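## Task

Lay the thin slip sheet flat on the floor of the gray crate and stand the finned heat sink on top of it with its fins facing up. Then return every tool to the stand slot it came from, release it, and take the arm well away from the tools. The heat sink is too wide for grip50. Finish with nothing held and the arm clear; a tool still locked on the arm counts as part of the arm.

## Robot and tools

Robot: one UR7e-style six-joint arm. It has a tool changer on its flange and no hand of its own. Three tools hang in forks on a stand, one per slot: grip50 (small two-finger gripper), grip85 (wider two-finger gripper, the one for the heat sink) and cup (suction). tool_id in a result reads grip50, grip85, cup or none.

Frame: the scene frame has its origin on the table surface under the arm base. +z is up, and +y is to the left when facing along +x. Positions are in metres. Orientations are quaternions written w first. end_effector_position is the centre of the changer's flat face, with or without a tool. The face's own z axis points out from the arm. Tool points, in mm along the face's x, y, z axes: grip50 grip point (0, -25, 180); grip85 grip point (0, 0, 173) when closed, 13 mm nearer when fully open; cup rim centre (0, 0, 175). Both grippers close along face x.

execute_actions(actions): actions is a list of up to 15 actions. Each action is a table of up to 15 rows, and each row lasts one 1/30 s step. A short table repeats its last row until 15 steps are done. There is only one arm, so each row is a single list of 15 numbers in this order: x, y, z, qw, qx, qy, qz, tool/lock, grip50_position, grip50_force_limit, grip50_speed, grip85_position, grip85_force_limit, grip85_speed, cup_suction. The first seven are an absolute target pose for the changer face in the scene frame. The last eight are each in [-1, 1]. Every step clips the target to within 100 mm and 16 degrees of the measured pose, so far targets take several actions. Any target more than 0.6 m from the face's position at the action's start, along any face axis, is refused. If the first action fails that check, or any action is malformed, nothing moves. Put the desired quaternion in every row. An empty list returns the state and images only.

Tool numbers: lock > 0 locks onto a plate touching the face, < 0 unlocks, 0 keeps the last command; each takes about 1 s. Gripper position: +1 is fully open (50 mm or 85 mm). The pads meet near -0.65 (grip50) or -0.8 (grip85). -1 closes until something blocks the fingers. Force_limit runs from 20 N at -1 up to 185 N (grip50) or 235 N (grip85) at +1. Speed runs from about 20 mm/s at -1 to 150 mm/s at +1. cup_suction above 0.01 is on, 0.01 or below is off, and the value persists. Gripper and cup numbers only act while that tool is mounted and ready, meaning its readings show numbers rather than n/a.

move(target, speed, stop_force, blocking): target is one 15-number row, as above. It sends the face in a straight line toward that absolute pose; the tool numbers are sent at the start. speed is in m/s, from 0.002 to 0.5, default 0.25; turning runs at up to twice that in rad/s. The path lasts 0.5 to 10 s and does not avoid obstacles. stop_force, in N from 9 to 40, ends the path when the push against the motion rises that much. Use it with a slow speed when touching down. Leave it out when moving off a surface, and don't rely on it during moves that rotate the face. blocking=false returns after 0.5 s; it cannot be combined with stop_force. The result adds a move: line with the ending (done, contact, off_target, moving, held, fault), any limits (paced = target clipped; held = some steps blocked), and the distance to target.

wait(seconds, 0 to 10) lets time pass and returns a result. stop() brakes a running move. zoom_image(camera, region) gives a close-up: camera is cam_low or cam_wrist, and region is [x0, y0, x1, y1] in image pixels, at most 504 by 504. read_manual gives licence texts only. finished_scene(scene) ends scene 1 or 2 for good and reports success; the next task appears after it.

Results: a state line with the face pose and velocities, Hand target (the pose being driven toward), Wrist force and Wrist torque along the face's axes (about 4 N offset, noise, saturating near 50 N), joint positions, tool readings (plate_near, locked, unlocked, in_stand, unlock_refused, object_status, position_measured, cup_suction_measured, cup_part_present), and images from cam_low and cam_wrist, each 896x504. "pose unreachable" means the clearance check altered the command.

Taking a tool: bring the face onto the plate within about 1 mm and 1 degree, with face -y pointing to the fork's open side. When plate_near is 1, lock +1 and wait for locked 1. The gripper then cycles closed and open by itself, and it is ready once numbers appear. Lift 10 to 30 mm (about 20), back out at least 110 mm along face -y, and only then rise. Return the tool by the reverse path; when in_stand is 1, hold still, lock -1 and wait for unlocked 1. Outside the stand, unlocking is refused. Slots are 180 mm apart.

Gripping: hold position at -1 and check that object_status reads 2 (0 moving, 1 blocked while opening, 2 blocked while closing, 3 at target or pads met; thin items may also show 3). grip85 counts: about 78 = 60 mm, 130 = 40 mm, 180 = 20 mm, 230 = pads closed. grip50 opening in mm is about (250 - measured) x 0.202. With the cup, put the whole rim flat on a smooth face away from edges. cup_part_present becomes 1 once the seal holds. To release, set the part down, turn suction off, and rise 15 mm.

Avoid: pushing past contact with the stiff arm. Torque at the joint limits (138 N m for the big joints, 25.7 N m for the wrists) or any outside force of 150 N causes a 10 s fault stop. Also avoid fast touches, dropping or knocking things off the table, and long holding under load, which overheats the motors (warning at 70 °C, brake stop at 85 °C). Loose objects may get nudged occasionally.

Each tool is called after "Request:" as name(argument=value, ...) on one line, values as JSON.

## Session

Request:
execute_actions(actions=[])

Scene clock: 0.00 s.
end_effector_position=(+0.4307, -0.0128, +0.3547) locked=0 unlocked=1 plate_near=0 in_stand=0 unlock_refused=0 tool_id=none grip50_position_measured=n/a grip50_object_status=n/a grip85_position_measured=n/a grip85_object_status=n/a cup_suction_measured=n/a cup_part_present=n/a end_effector_quat_wxyz=(-0.006, +0.715, +0.699, +0.003) end_effector_velocity=(-0.000, -0.000, +0.001) end_effector_angular_velocity=(-0.001, -0.001, -0.000)
Joint positions: [-0.316 -1.724  2.042 -1.891 -1.569 -1.886]
Joint velocities: [-0.001 -0.001 -0.     0.    -0.    -0.001]
Wrist force (N, on the end effector, along its own x y z axes, offset not removed): no reading
Wrist torque (N m, same axes, about the end effector's origin, offset not removed): no reading
Hand target: +0.431, -0.013, +0.355; -0.006, +0.715, +0.699, +0.003

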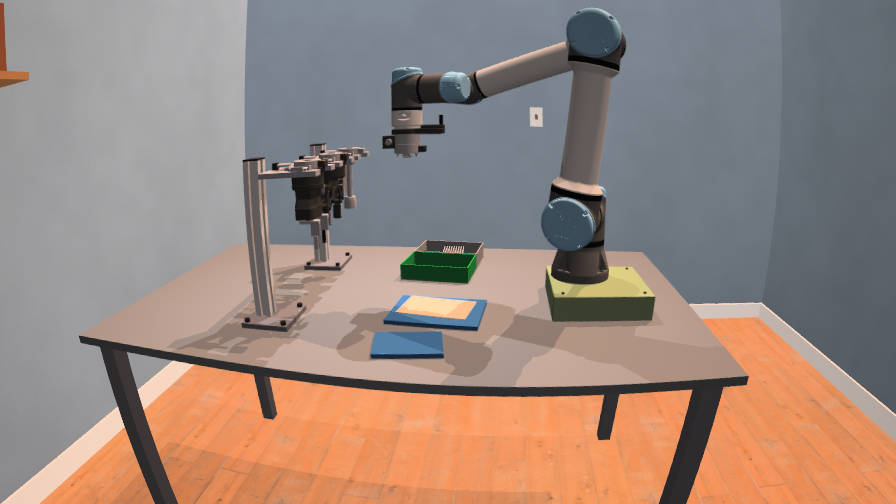

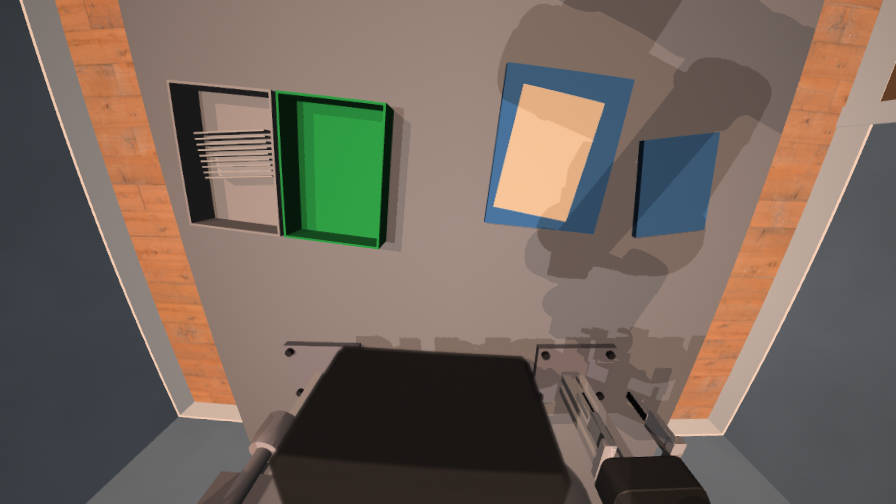

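Request:
move(target=[0.55,0,0.55,0,0.7071,0.7071,0,0,1,0,0,1,0,0,0])

Scene clock: 3.60 s.
end_effector_position=(+0.5498, -0.0000, +0.5500) locked=0 unlocked=1 plate_near=0 in_stand=0 unlock_refused=0 tool_id=none grip50_position_measured=n/a grip50_object_status=n/a grip85_position_measured=n/a grip85_object_status=n/a cup_suction_measured=n/a cup_part_present=n/a end_effector_quat_wxyz=(-0.000, +0.707, +0.707, +0.000) end_effector_velocity=(+0.001, -0.001, +0.001) end_effector_angular_velocity=(-0.001, +0.002, +0.001)
Joint positions: [-0.211 -1.468  1.289 -1.401 -1.58  -1.804]
Joint velocities: [-0.     0.004 -0.008  0.005 -0.001 -0.002]
Wrist force (N, on the end effector, along its own x y z axes, offset not removed): [2.3 0.6 -3.8]
Wrist torque (N m, same axes, about the end effector's origin, offset not removed): [0.16 -0.04 0.05]
Hand target: +0.550, -0.000, +0.550; -0.000, +0.707, +0.707, +0.000
Off the commanded pose: 0.000 m, 0 deg.
move: done
camera_calibration (this result's frames):
cam_wrist: T_world_to_cam=[[-0.0420515, 0.998813, -0.0245826, 0.0263206], [0.949217, 0.0476177, 0.310997, -0.63553], [0.311799, -0.0102563, -0.950093, 0.396175], [0, 0, 0, 1]] pos_world=[0.480836, 0.00803644, 0.574698]

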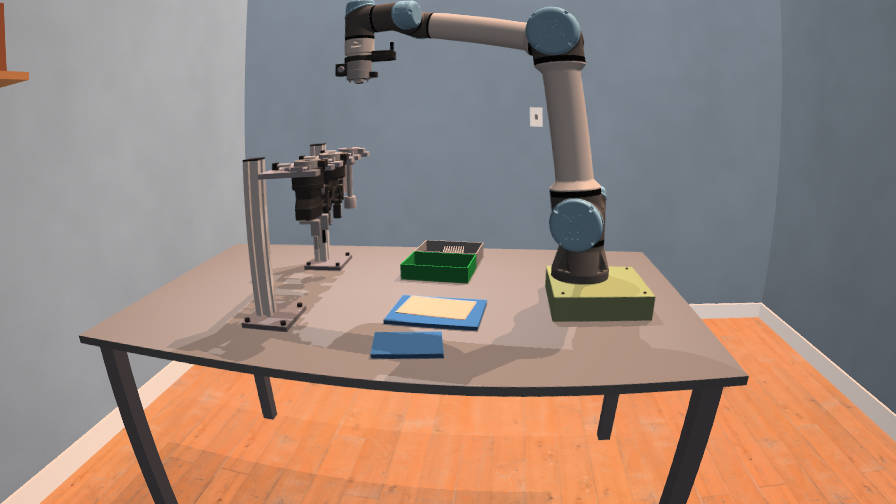

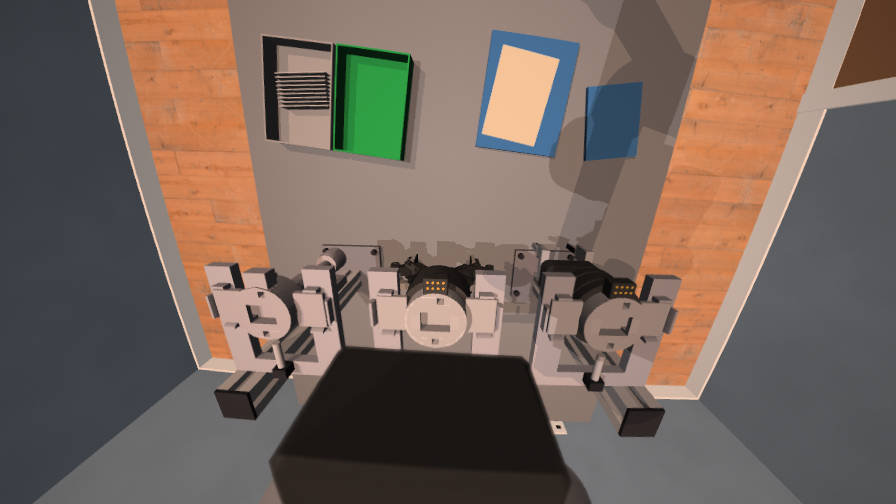

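Request:
move(target=[0.60,-0.002,0.42,0,0.7071,0.7071,0,0,1,0,0,1,0,0,0])

Scene clock: 8.37 s.
end_effector_position=(+0.6000, -0.0020, +0.4202) locked=0 unlocked=1 plate_near=0 in_stand=0 unlock_refused=0 tool_id=none grip50_position_measured=n/a grip50_object_status=n/a grip85_position_measured=n/a grip85_object_status=n/a cup_suction_measured=n/a cup_part_present=n/a end_effector_quat_wxyz=(-0.000, +0.707, +0.707, -0.000) end_effector_velocity=(+0.001, +0.000, -0.000) end_effector_angular_velocity=(-0.000, -0.002, -0.001)
Joint positions: [-0.197 -1.35   1.482 -1.711 -1.581 -1.79 ]
Joint velocities: [ 0.     0.001  0.001 -0.004  0.     0.002]
Wrist force (N, on the end effector, along its own x y z axes, offset not removed): [-2.3 1.9 -5.0]
Wrist torque (N m, same axes, about the end effector's origin, offset not removed): [-0.14 0.08 -0.08]
Hand target: +0.600, -0.002, +0.420; -0.000, +0.707, +0.707, +0.000
Off the commanded pose: 0.000 m, 0 deg.
move: done
camera_calibration (this result's frames):
cam_wrist: T_world_to_cam=[[-0.0420481, 0.998808, -0.024785, 0.0273295], [0.949251, 0.0476763, 0.310886, -0.642714], [0.311697, -0.010455, -0.950124, 0.257191], [0, 0, 0, 1]] pos_world=[0.53108, 0.00603421, 0.444852]

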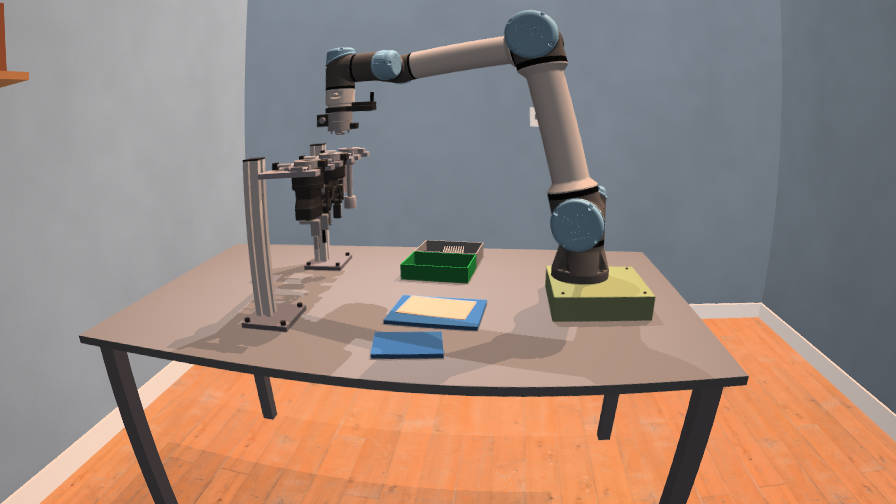

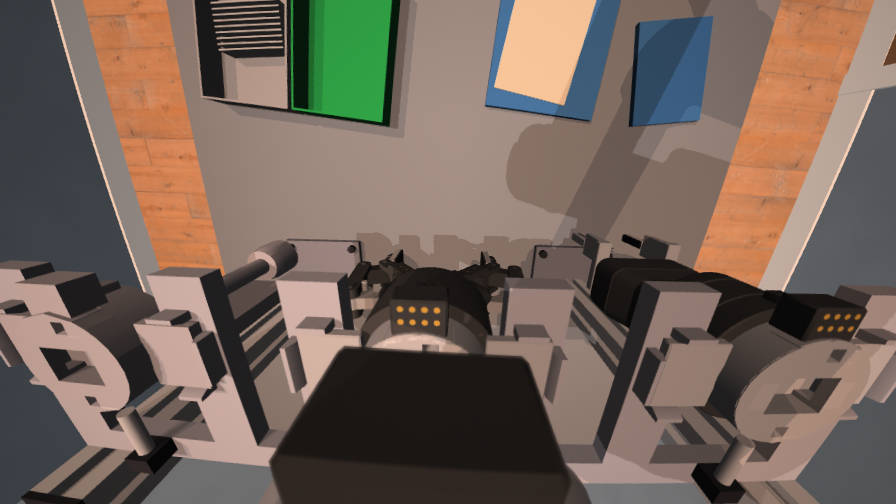

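Request:
move(target=[0.63,-0.002,0.37,0,0.7071,0.7071,0,0,1,0,0,1,0,0,0])

Request:
move(target=[0.63,-0.002,0.33,0,0.7071,0.7071,0,0,1,0,0,1,0,0,0], speed=0.01, stop_force=10)

Scene clock: 11.50 s.
end_effector_position=(+0.6300, -0.0020, +0.3708) locked=0 unlocked=1 plate_near=0 in_stand=0 unlock_refused=0 tool_id=none grip50_position_measured=n/a grip50_object_status=n/a grip85_position_measured=n/a grip85_object_status=n/a cup_suction_measured=n/a cup_part_present=n/a end_effector_quat_wxyz=(+0.001, +0.707, +0.707, +0.000) end_effector_velocity=(+0.001, -0.000, -0.003) end_effector_angular_velocity=(+0.001, +0.002, -0.000)
Joint positions: [-0.187 -1.257  1.49  -1.813 -1.581 -1.78 ]
Joint velocities: [-0.     0.005 -0.    -0.003  0.001  0.   ]
Wrist force (N, on the end effector, along its own x y z axes, offset not removed): [-1.5 -11.6 -50.0]
Wrist torque (N m, same axes, about the end effector's origin, offset not removed): [0.49 1.23 -0.10]
Hand target: +0.630, -0.002, +0.370; -0.000, +0.707, +0.707, +0.000
Off the commanded pose: 0.001 m, 0 deg.
move: done
camera_calibration (this result's frames):
cam_wrist: T_world_to_cam=[[-0.0420156, 0.998802, -0.0251045, 0.0274548], [0.948853, 0.0477586, 0.312084, -0.65599], [0.312909, -0.0107081, -0.949723, 0.200001], [0, 0, 0, 1]] pos_world=[0.561009, 0.00604883, 0.395359]

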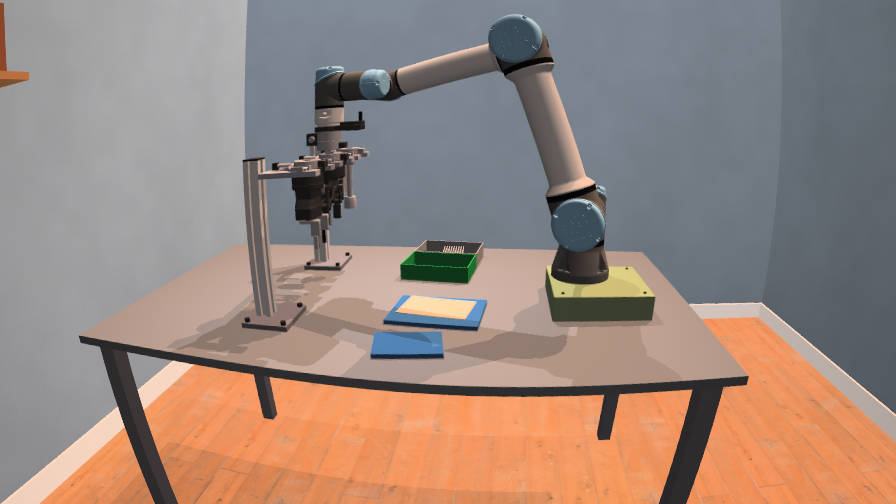

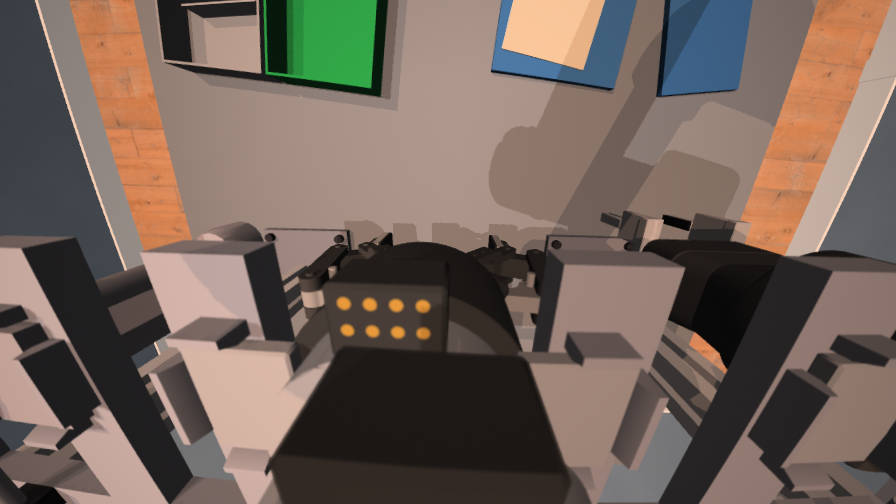

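Scene clock: 12.00 s.
end_effector_position=(+0.6300, -0.0020, +0.3707) locked=0 unlocked=1 plate_near=0 in_stand=0 unlock_refused=0 tool_id=none grip50_position_measured=n/a grip50_object_status=n/a grip85_position_measured=n/a grip85_object_status=n/a cup_suction_measured=n/a cup_part_present=n/a end_effector_quat_wxyz=(+0.000, +0.707, +0.707, +0.000) end_effector_velocity=(-0.000, +0.001, +0.002) end_effector_angular_velocity=(+0.000, -0.002, +0.002)
Joint positions: [-0.187 -1.257  1.49  -1.814 -1.581 -1.78 ]
Joint velocities: [ 0.001 -0.002 -0.001  0.001  0.001 -0.001]
Wrist force (N, on the end effector, along its own x y z axes, offset not removed): [0.9 -1.6 -50.0]
Wrist torque (N m, same axes, about the end effector's origin, offset not removed): [0.40 1.02 -0.06]
Hand target: +0.630, -0.002, +0.371; +0.001, +0.707, +0.707, +0.000
Off the commanded pose: 0.041 m, 0 deg.
move: contact
camera_calibration (this result's frames):
cam_wrist: T_world_to_cam=[[-0.0420167, 0.998802, -0.0250881, 0.0274404], [0.948873, 0.0477538, 0.312024, -0.655962], [0.312848, -0.0106953, -0.949743, 0.199974], [0, 0, 0, 1]] pos_world=[0.561017, 0.00605599, 0.395288]

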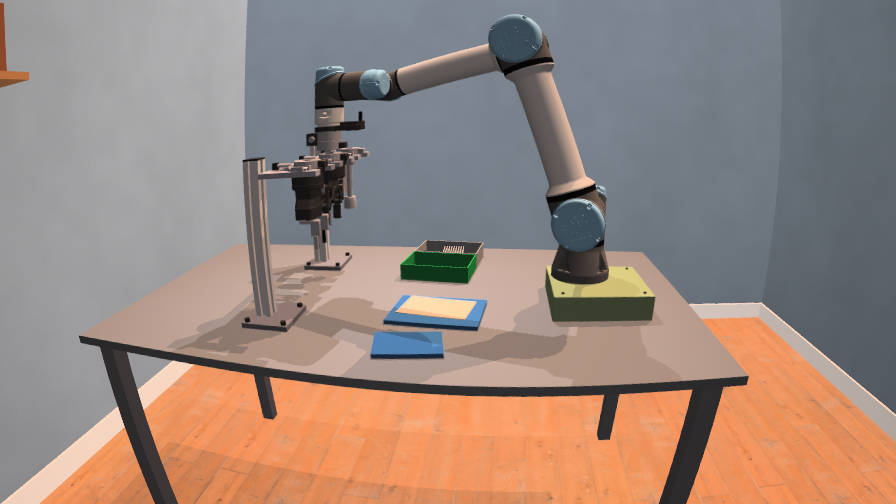

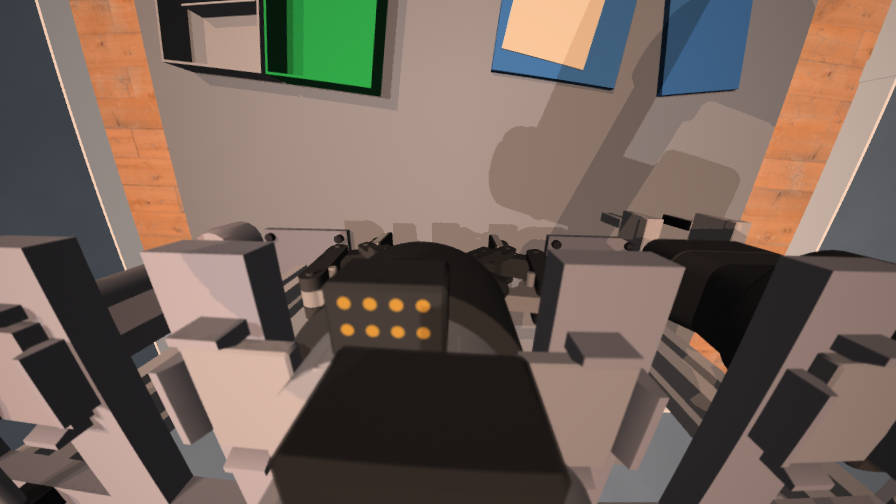

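Request:
move(target=[0.575,-0.004,0.43,0,0.7071,0.7071,0,0,1,0,0,1,0,0,0], speed=0.1)

Request:
zoom_image(camera="cam_wrist", region=[250,200,650,425])

Scene clock: 18.17 s.
end_effector_position=(+0.5751, -0.0040, +0.4298) locked=0 unlocked=1 plate_near=0 in_stand=0 unlock_refused=0 tool_id=none grip50_position_measured=n/a grip50_object_status=n/a grip85_position_measured=n/a grip85_object_status=n/a cup_suction_measured=n/a cup_part_present=n/a end_effector_quat_wxyz=(+0.000, +0.707, +0.707, -0.000) end_effector_velocity=(-0.001, +0.000, +0.001) end_effector_angular_velocity=(+0.001, -0.000, -0.001)
Joint positions: [-0.21  -1.413  1.533 -1.7   -1.581 -1.802]
Joint velocities: [-0.    -0.003  0.001  0.002  0.001  0.001]
Wrist force (N, on the end effector, along its own x y z axes, offset not removed): [-2.0 1.3 -2.8]
Wrist torque (N m, same axes, about the end effector's origin, offset not removed): [0.07 0.16 0.12]
Hand target: +0.575, -0.004, +0.430; +0.000, +0.707, +0.707, -0.000
Off the commanded pose: 0.000 m, 0 deg.
move: done
camera_calibration (this result's frames):
cam_wrist: T_world_to_cam=[[-0.0420431, 0.998803, -0.025003, 0.0285408], [0.949244, 0.0477396, 0.310898, -0.62193], [0.311719, -0.0106628, -0.950114, 0.274074], [0, 0, 0, 1]] pos_world=[0.506129, 0.00410653, 0.454472]

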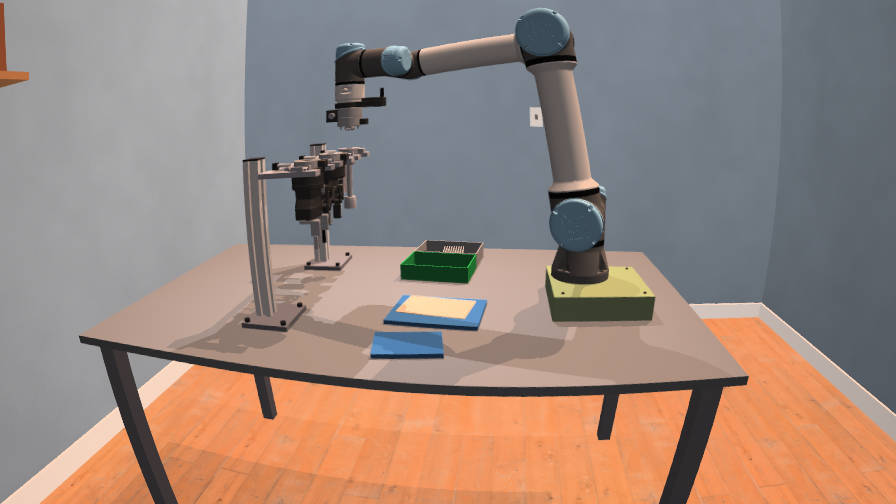

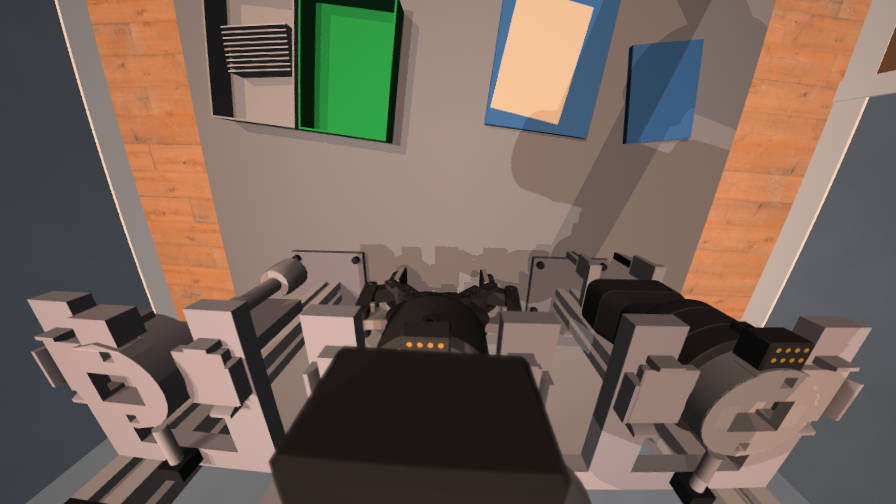

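Region (250, 200, 650, 425) of cam_wrist's 896x504 image, scaled by 1.260, with more detail than that image has; it fills the top 284 rows of this view, and the rest is white.

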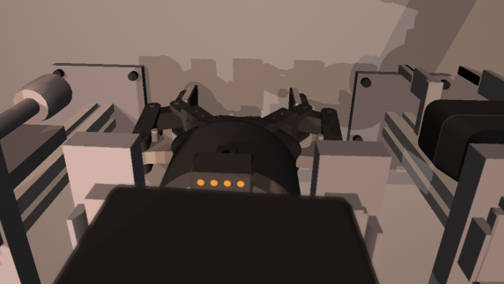

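Wrong way; view from beyond.

Request:
move(target=[0.67,-0.004,0.46,0,0.7071,0.7071,0,0,1,0,0,1,0,0,0], speed=0.15)

Request:
zoom_image(camera="cam_wrist", region=[250,100,650,350])

Scene clock: 21.70 s.
end_effector_position=(+0.6698, -0.0040, +0.4601) locked=0 unlocked=1 plate_near=0 in_stand=0 unlock_refused=0 tool_id=none grip50_position_measured=n/a grip50_object_status=n/a grip85_position_measured=n/a grip85_object_status=n/a cup_suction_measured=n/a cup_part_present=n/a end_effector_quat_wxyz=(-0.000, +0.707, +0.707, +0.000) end_effector_velocity=(+0.002, -0.000, +0.001) end_effector_angular_velocity=(-0.000, +0.001, +0.001)
Joint positions: [-0.176 -1.182  1.156 -1.554 -1.581 -1.769]
Joint velocities: [ 0.001  0.006 -0.01   0.005 -0.001 -0.   ]
Wrist force (N, on the end effector, along its own x y z axes, offset not removed): [-2.7 2.6 -1.0]
Wrist torque (N m, same axes, about the end effector's origin, offset not removed): [0.12 0.13 -0.29]
Hand target: +0.670, -0.004, +0.460; -0.000, +0.707, +0.707, +0.000
Off the commanded pose: 0.000 m, 0 deg.
move: done
camera_calibration (this result's frames):
cam_wrist: T_world_to_cam=[[-0.0420489, 0.99881, -0.024698, 0.0332027], [0.949205, 0.0476515, 0.311028, -0.72131], [0.311835, -0.0103651, -0.95008, 0.27318], [0, 0, 0, 1]] pos_world=[0.600881, 0.00403985, 0.48471]

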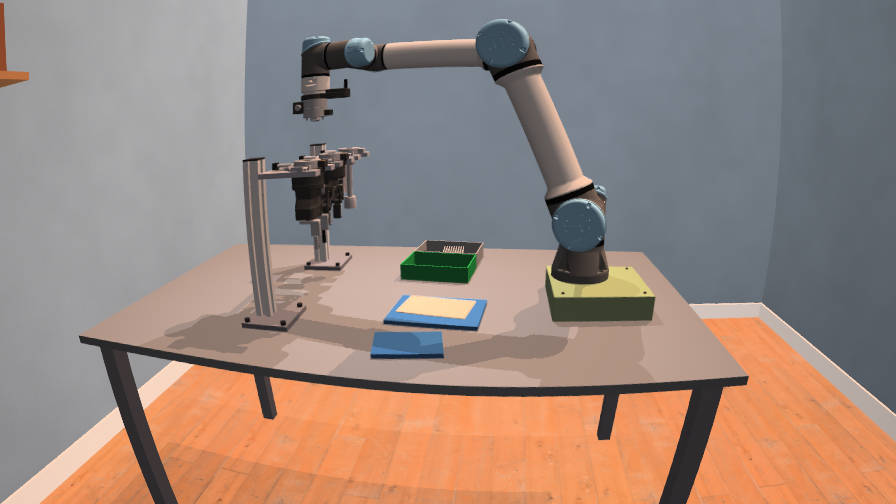

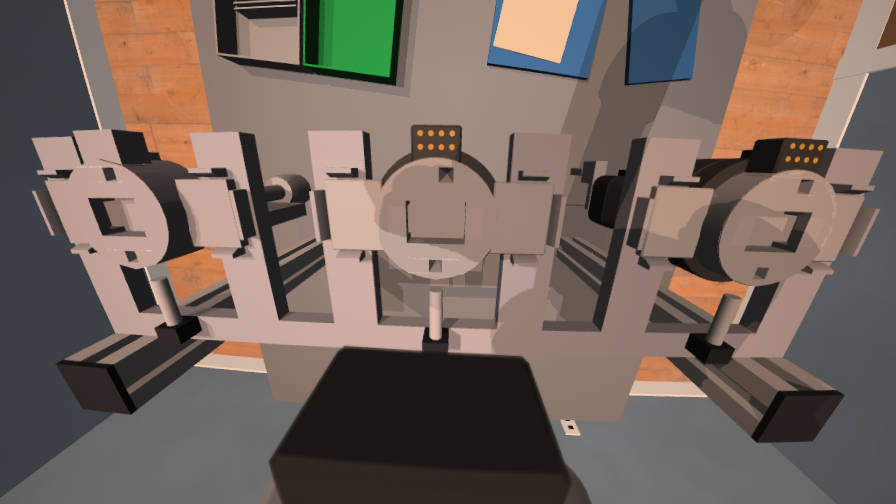

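Region (250, 100, 650, 350) of cam_wrist's 896x504 image, scaled by 1.260, with more detail than that image has; it fills the top 315 rows of this view, and the rest is white.

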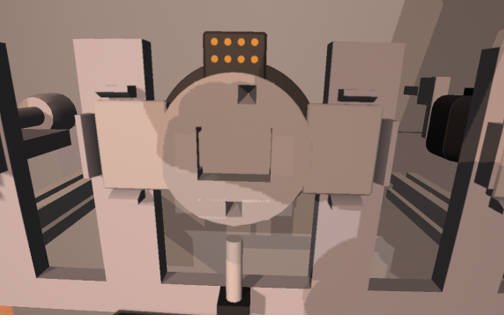

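Request:
move(target=[0.627,-0.004,0.385,0,0.699,0.7151,0,0,1,0,0,1,0,0,0], speed=0.15)

Request:
move(target=[0.627,-0.004,0.33,0,0.699,0.7151,0,0,1,0,0,1,0,0,0], speed=0.008, stop_force=10)

Scene clock: 26.33 s.
end_effector_position=(+0.6271, -0.0040, +0.3851) locked=0 unlocked=1 plate_near=0 in_stand=0 unlock_refused=0 tool_id=none grip50_position_measured=n/a grip50_object_status=n/a grip85_position_measured=n/a grip85_object_status=n/a cup_suction_measured=n/a cup_part_present=n/a end_effector_quat_wxyz=(+0.000, +0.699, +0.715, -0.000) end_effector_velocity=(-0.001, -0.000, -0.002) end_effector_angular_velocity=(+0.000, +0.000, -0.001)
Joint positions: [-0.191 -1.271  1.471 -1.779 -1.581 -1.806]
Joint velocities: [-0.001 -0.     0.006 -0.005  0.     0.   ]
Wrist force (N, on the end effector, along its own x y z axes, offset not removed): [-1.6 1.8 -3.9]
Wrist torque (N m, same axes, about the end effector's origin, offset not removed): [0.07 0.02 0.04]
Hand target: +0.627, -0.004, +0.385; +0.000, +0.699, +0.715, -0.000
Off the commanded pose: 0.000 m, 0 deg.
move: done
camera_calibration (this result's frames):
cam_wrist: T_world_to_cam=[[-0.064741, 0.997591, -0.0249224, 0.0438286], [0.947934, 0.0692839, 0.31084, -0.656499], [0.311818, -0.00350068, -0.950135, 0.21531], [0, 0, 0, 1]] pos_world=[0.558017, 0.00251559, 0.409733]

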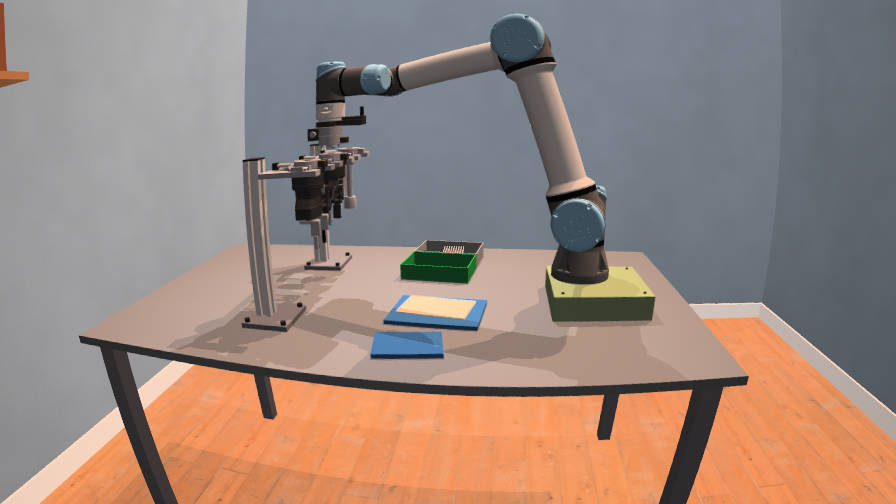

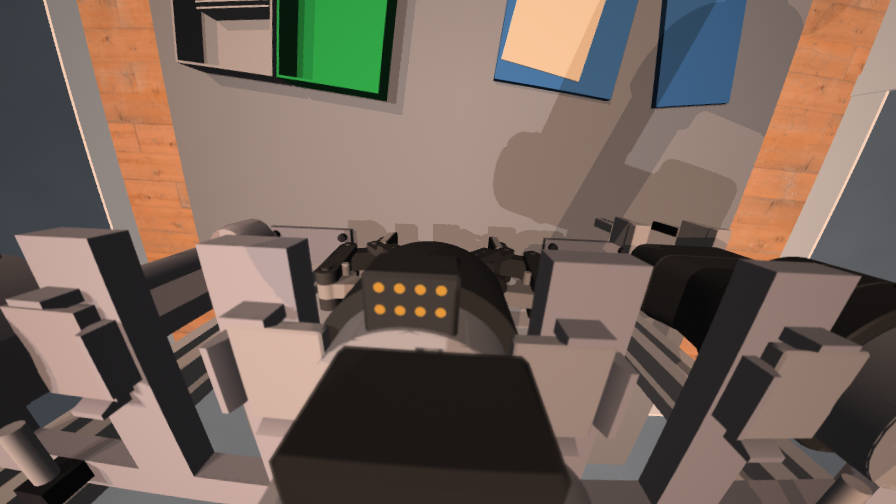

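Scene clock: 28.33 s.
end_effector_position=(+0.6271, -0.0040, +0.3720) locked=0 unlocked=1 plate_near=0 in_stand=0 unlock_refused=0 tool_id=none grip50_position_measured=n/a grip50_object_status=n/a grip85_position_measured=n/a grip85_object_status=n/a cup_suction_measured=n/a cup_part_present=n/a end_effector_quat_wxyz=(+0.000, +0.699, +0.715, +0.000) end_effector_velocity=(-0.001, +0.001, +0.001) end_effector_angular_velocity=(+0.000, +0.007, +0.000)
Joint positions: [-0.191 -1.264  1.496 -1.811 -1.581 -1.807]
Joint velocities: [ 0.001  0.    -0.004  0.01  -0.001  0.001]
Wrist force (N, on the end effector, along its own x y z axes, offset not removed): [-1.7 5.5 -35.9]
Wrist torque (N m, same axes, about the end effector's origin, offset not removed): [-0.17 0.18 -0.22]
Hand target: +0.627, -0.004, +0.372; +0.000, +0.699, +0.715, +0.000
Off the commanded pose: 0.042 m, 0 deg.
move: contact
camera_calibration (this result's frames):
cam_wrist: T_world_to_cam=[[-0.0647528, 0.997589, -0.0249608, 0.0435384], [0.947856, 0.069308, 0.311073, -0.652505], [0.312053, -0.00351637, -0.950058, 0.202742], [0, 0, 0, 1]] pos_world=[0.558033, 0.00250326, 0.39668]

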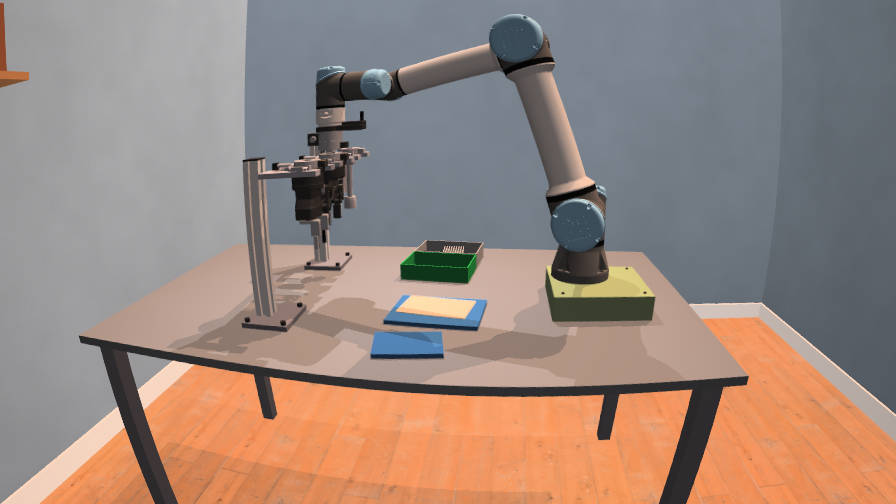

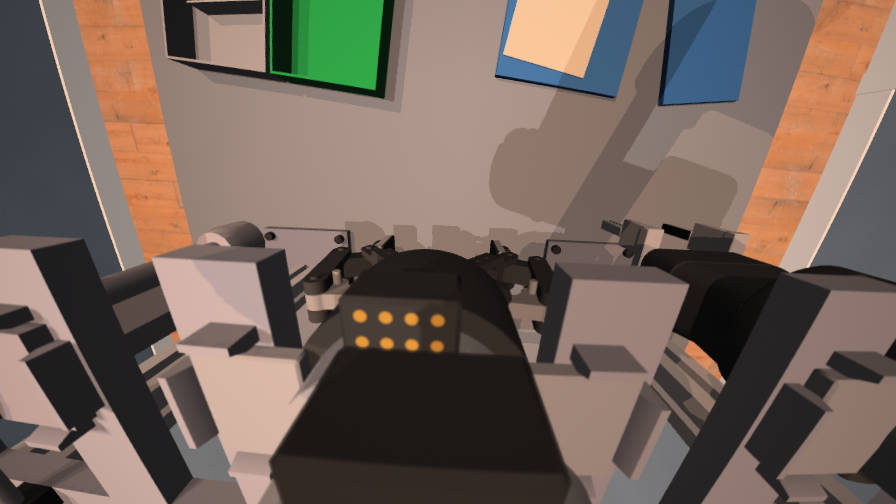

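Request:
move(target=[0.627,-0.004,0.385,0,0.704,0.7102,0,0,1,0,0,1,0,0,0], speed=0.05)

Request:
zoom_image(camera="cam_low", region=[270,100,390,190])

Scene clock: 35.93 s.
end_effector_position=(+0.6270, -0.0040, +0.3848) locked=0 unlocked=1 plate_near=0 in_stand=0 unlock_refused=0 tool_id=none grip50_position_measured=n/a grip50_object_status=n/a grip85_position_measured=n/a grip85_object_status=n/a cup_suction_measured=n/a cup_part_present=n/a end_effector_quat_wxyz=(+0.000, +0.704, +0.710, +0.000) end_effector_velocity=(+0.000, -0.000, +0.002) end_effector_angular_velocity=(-0.000, +0.000, -0.002)
Joint positions: [-0.191 -1.271  1.472 -1.78  -1.581 -1.793]
Joint velocities: [-0.    -0.    -0.004  0.004 -0.     0.002]
Wrist force (N, on the end effector, along its own x y z axes, offset not removed): [-0.6 3.4 0.6]
Wrist torque (N m, same axes, about the end effector's origin, offset not removed): [0.32 0.11 -0.09]
Hand target: +0.627, -0.004, +0.385; +0.000, +0.704, +0.710, +0.000
Off the commanded pose: 0.000 m, 0 deg.
move: done
camera_calibration (this result's frames):
cam_wrist: T_world_to_cam=[[-0.050981, 0.998391, -0.0248368, 0.0351624], [0.948769, 0.0561823, 0.310934, -0.656926], [0.311829, -0.00771264, -0.950107, 0.215088], [0, 0, 0, 1]] pos_world=[0.557993, 0.00346072, 0.409491]

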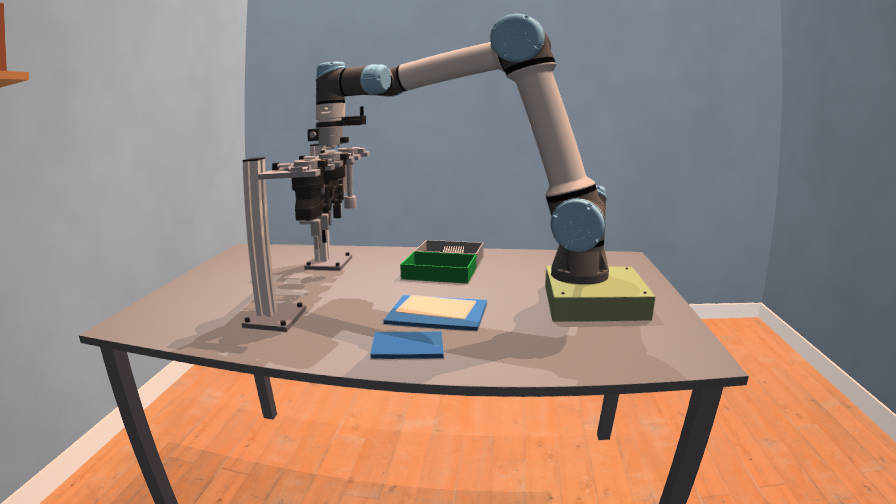

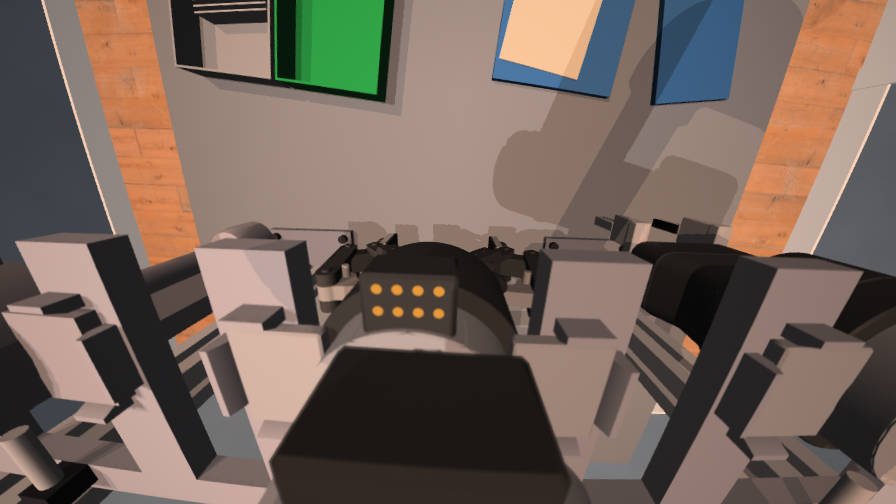

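Region (270, 100, 390, 190) of cam_low's 896x504 image, scaled by 4.200, with more detail than that image has; it fills the top 378 rows of this view, and the rest is white.

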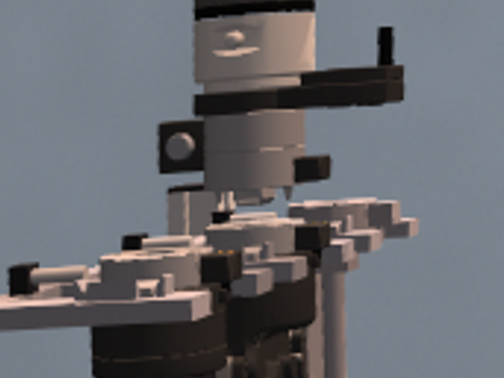

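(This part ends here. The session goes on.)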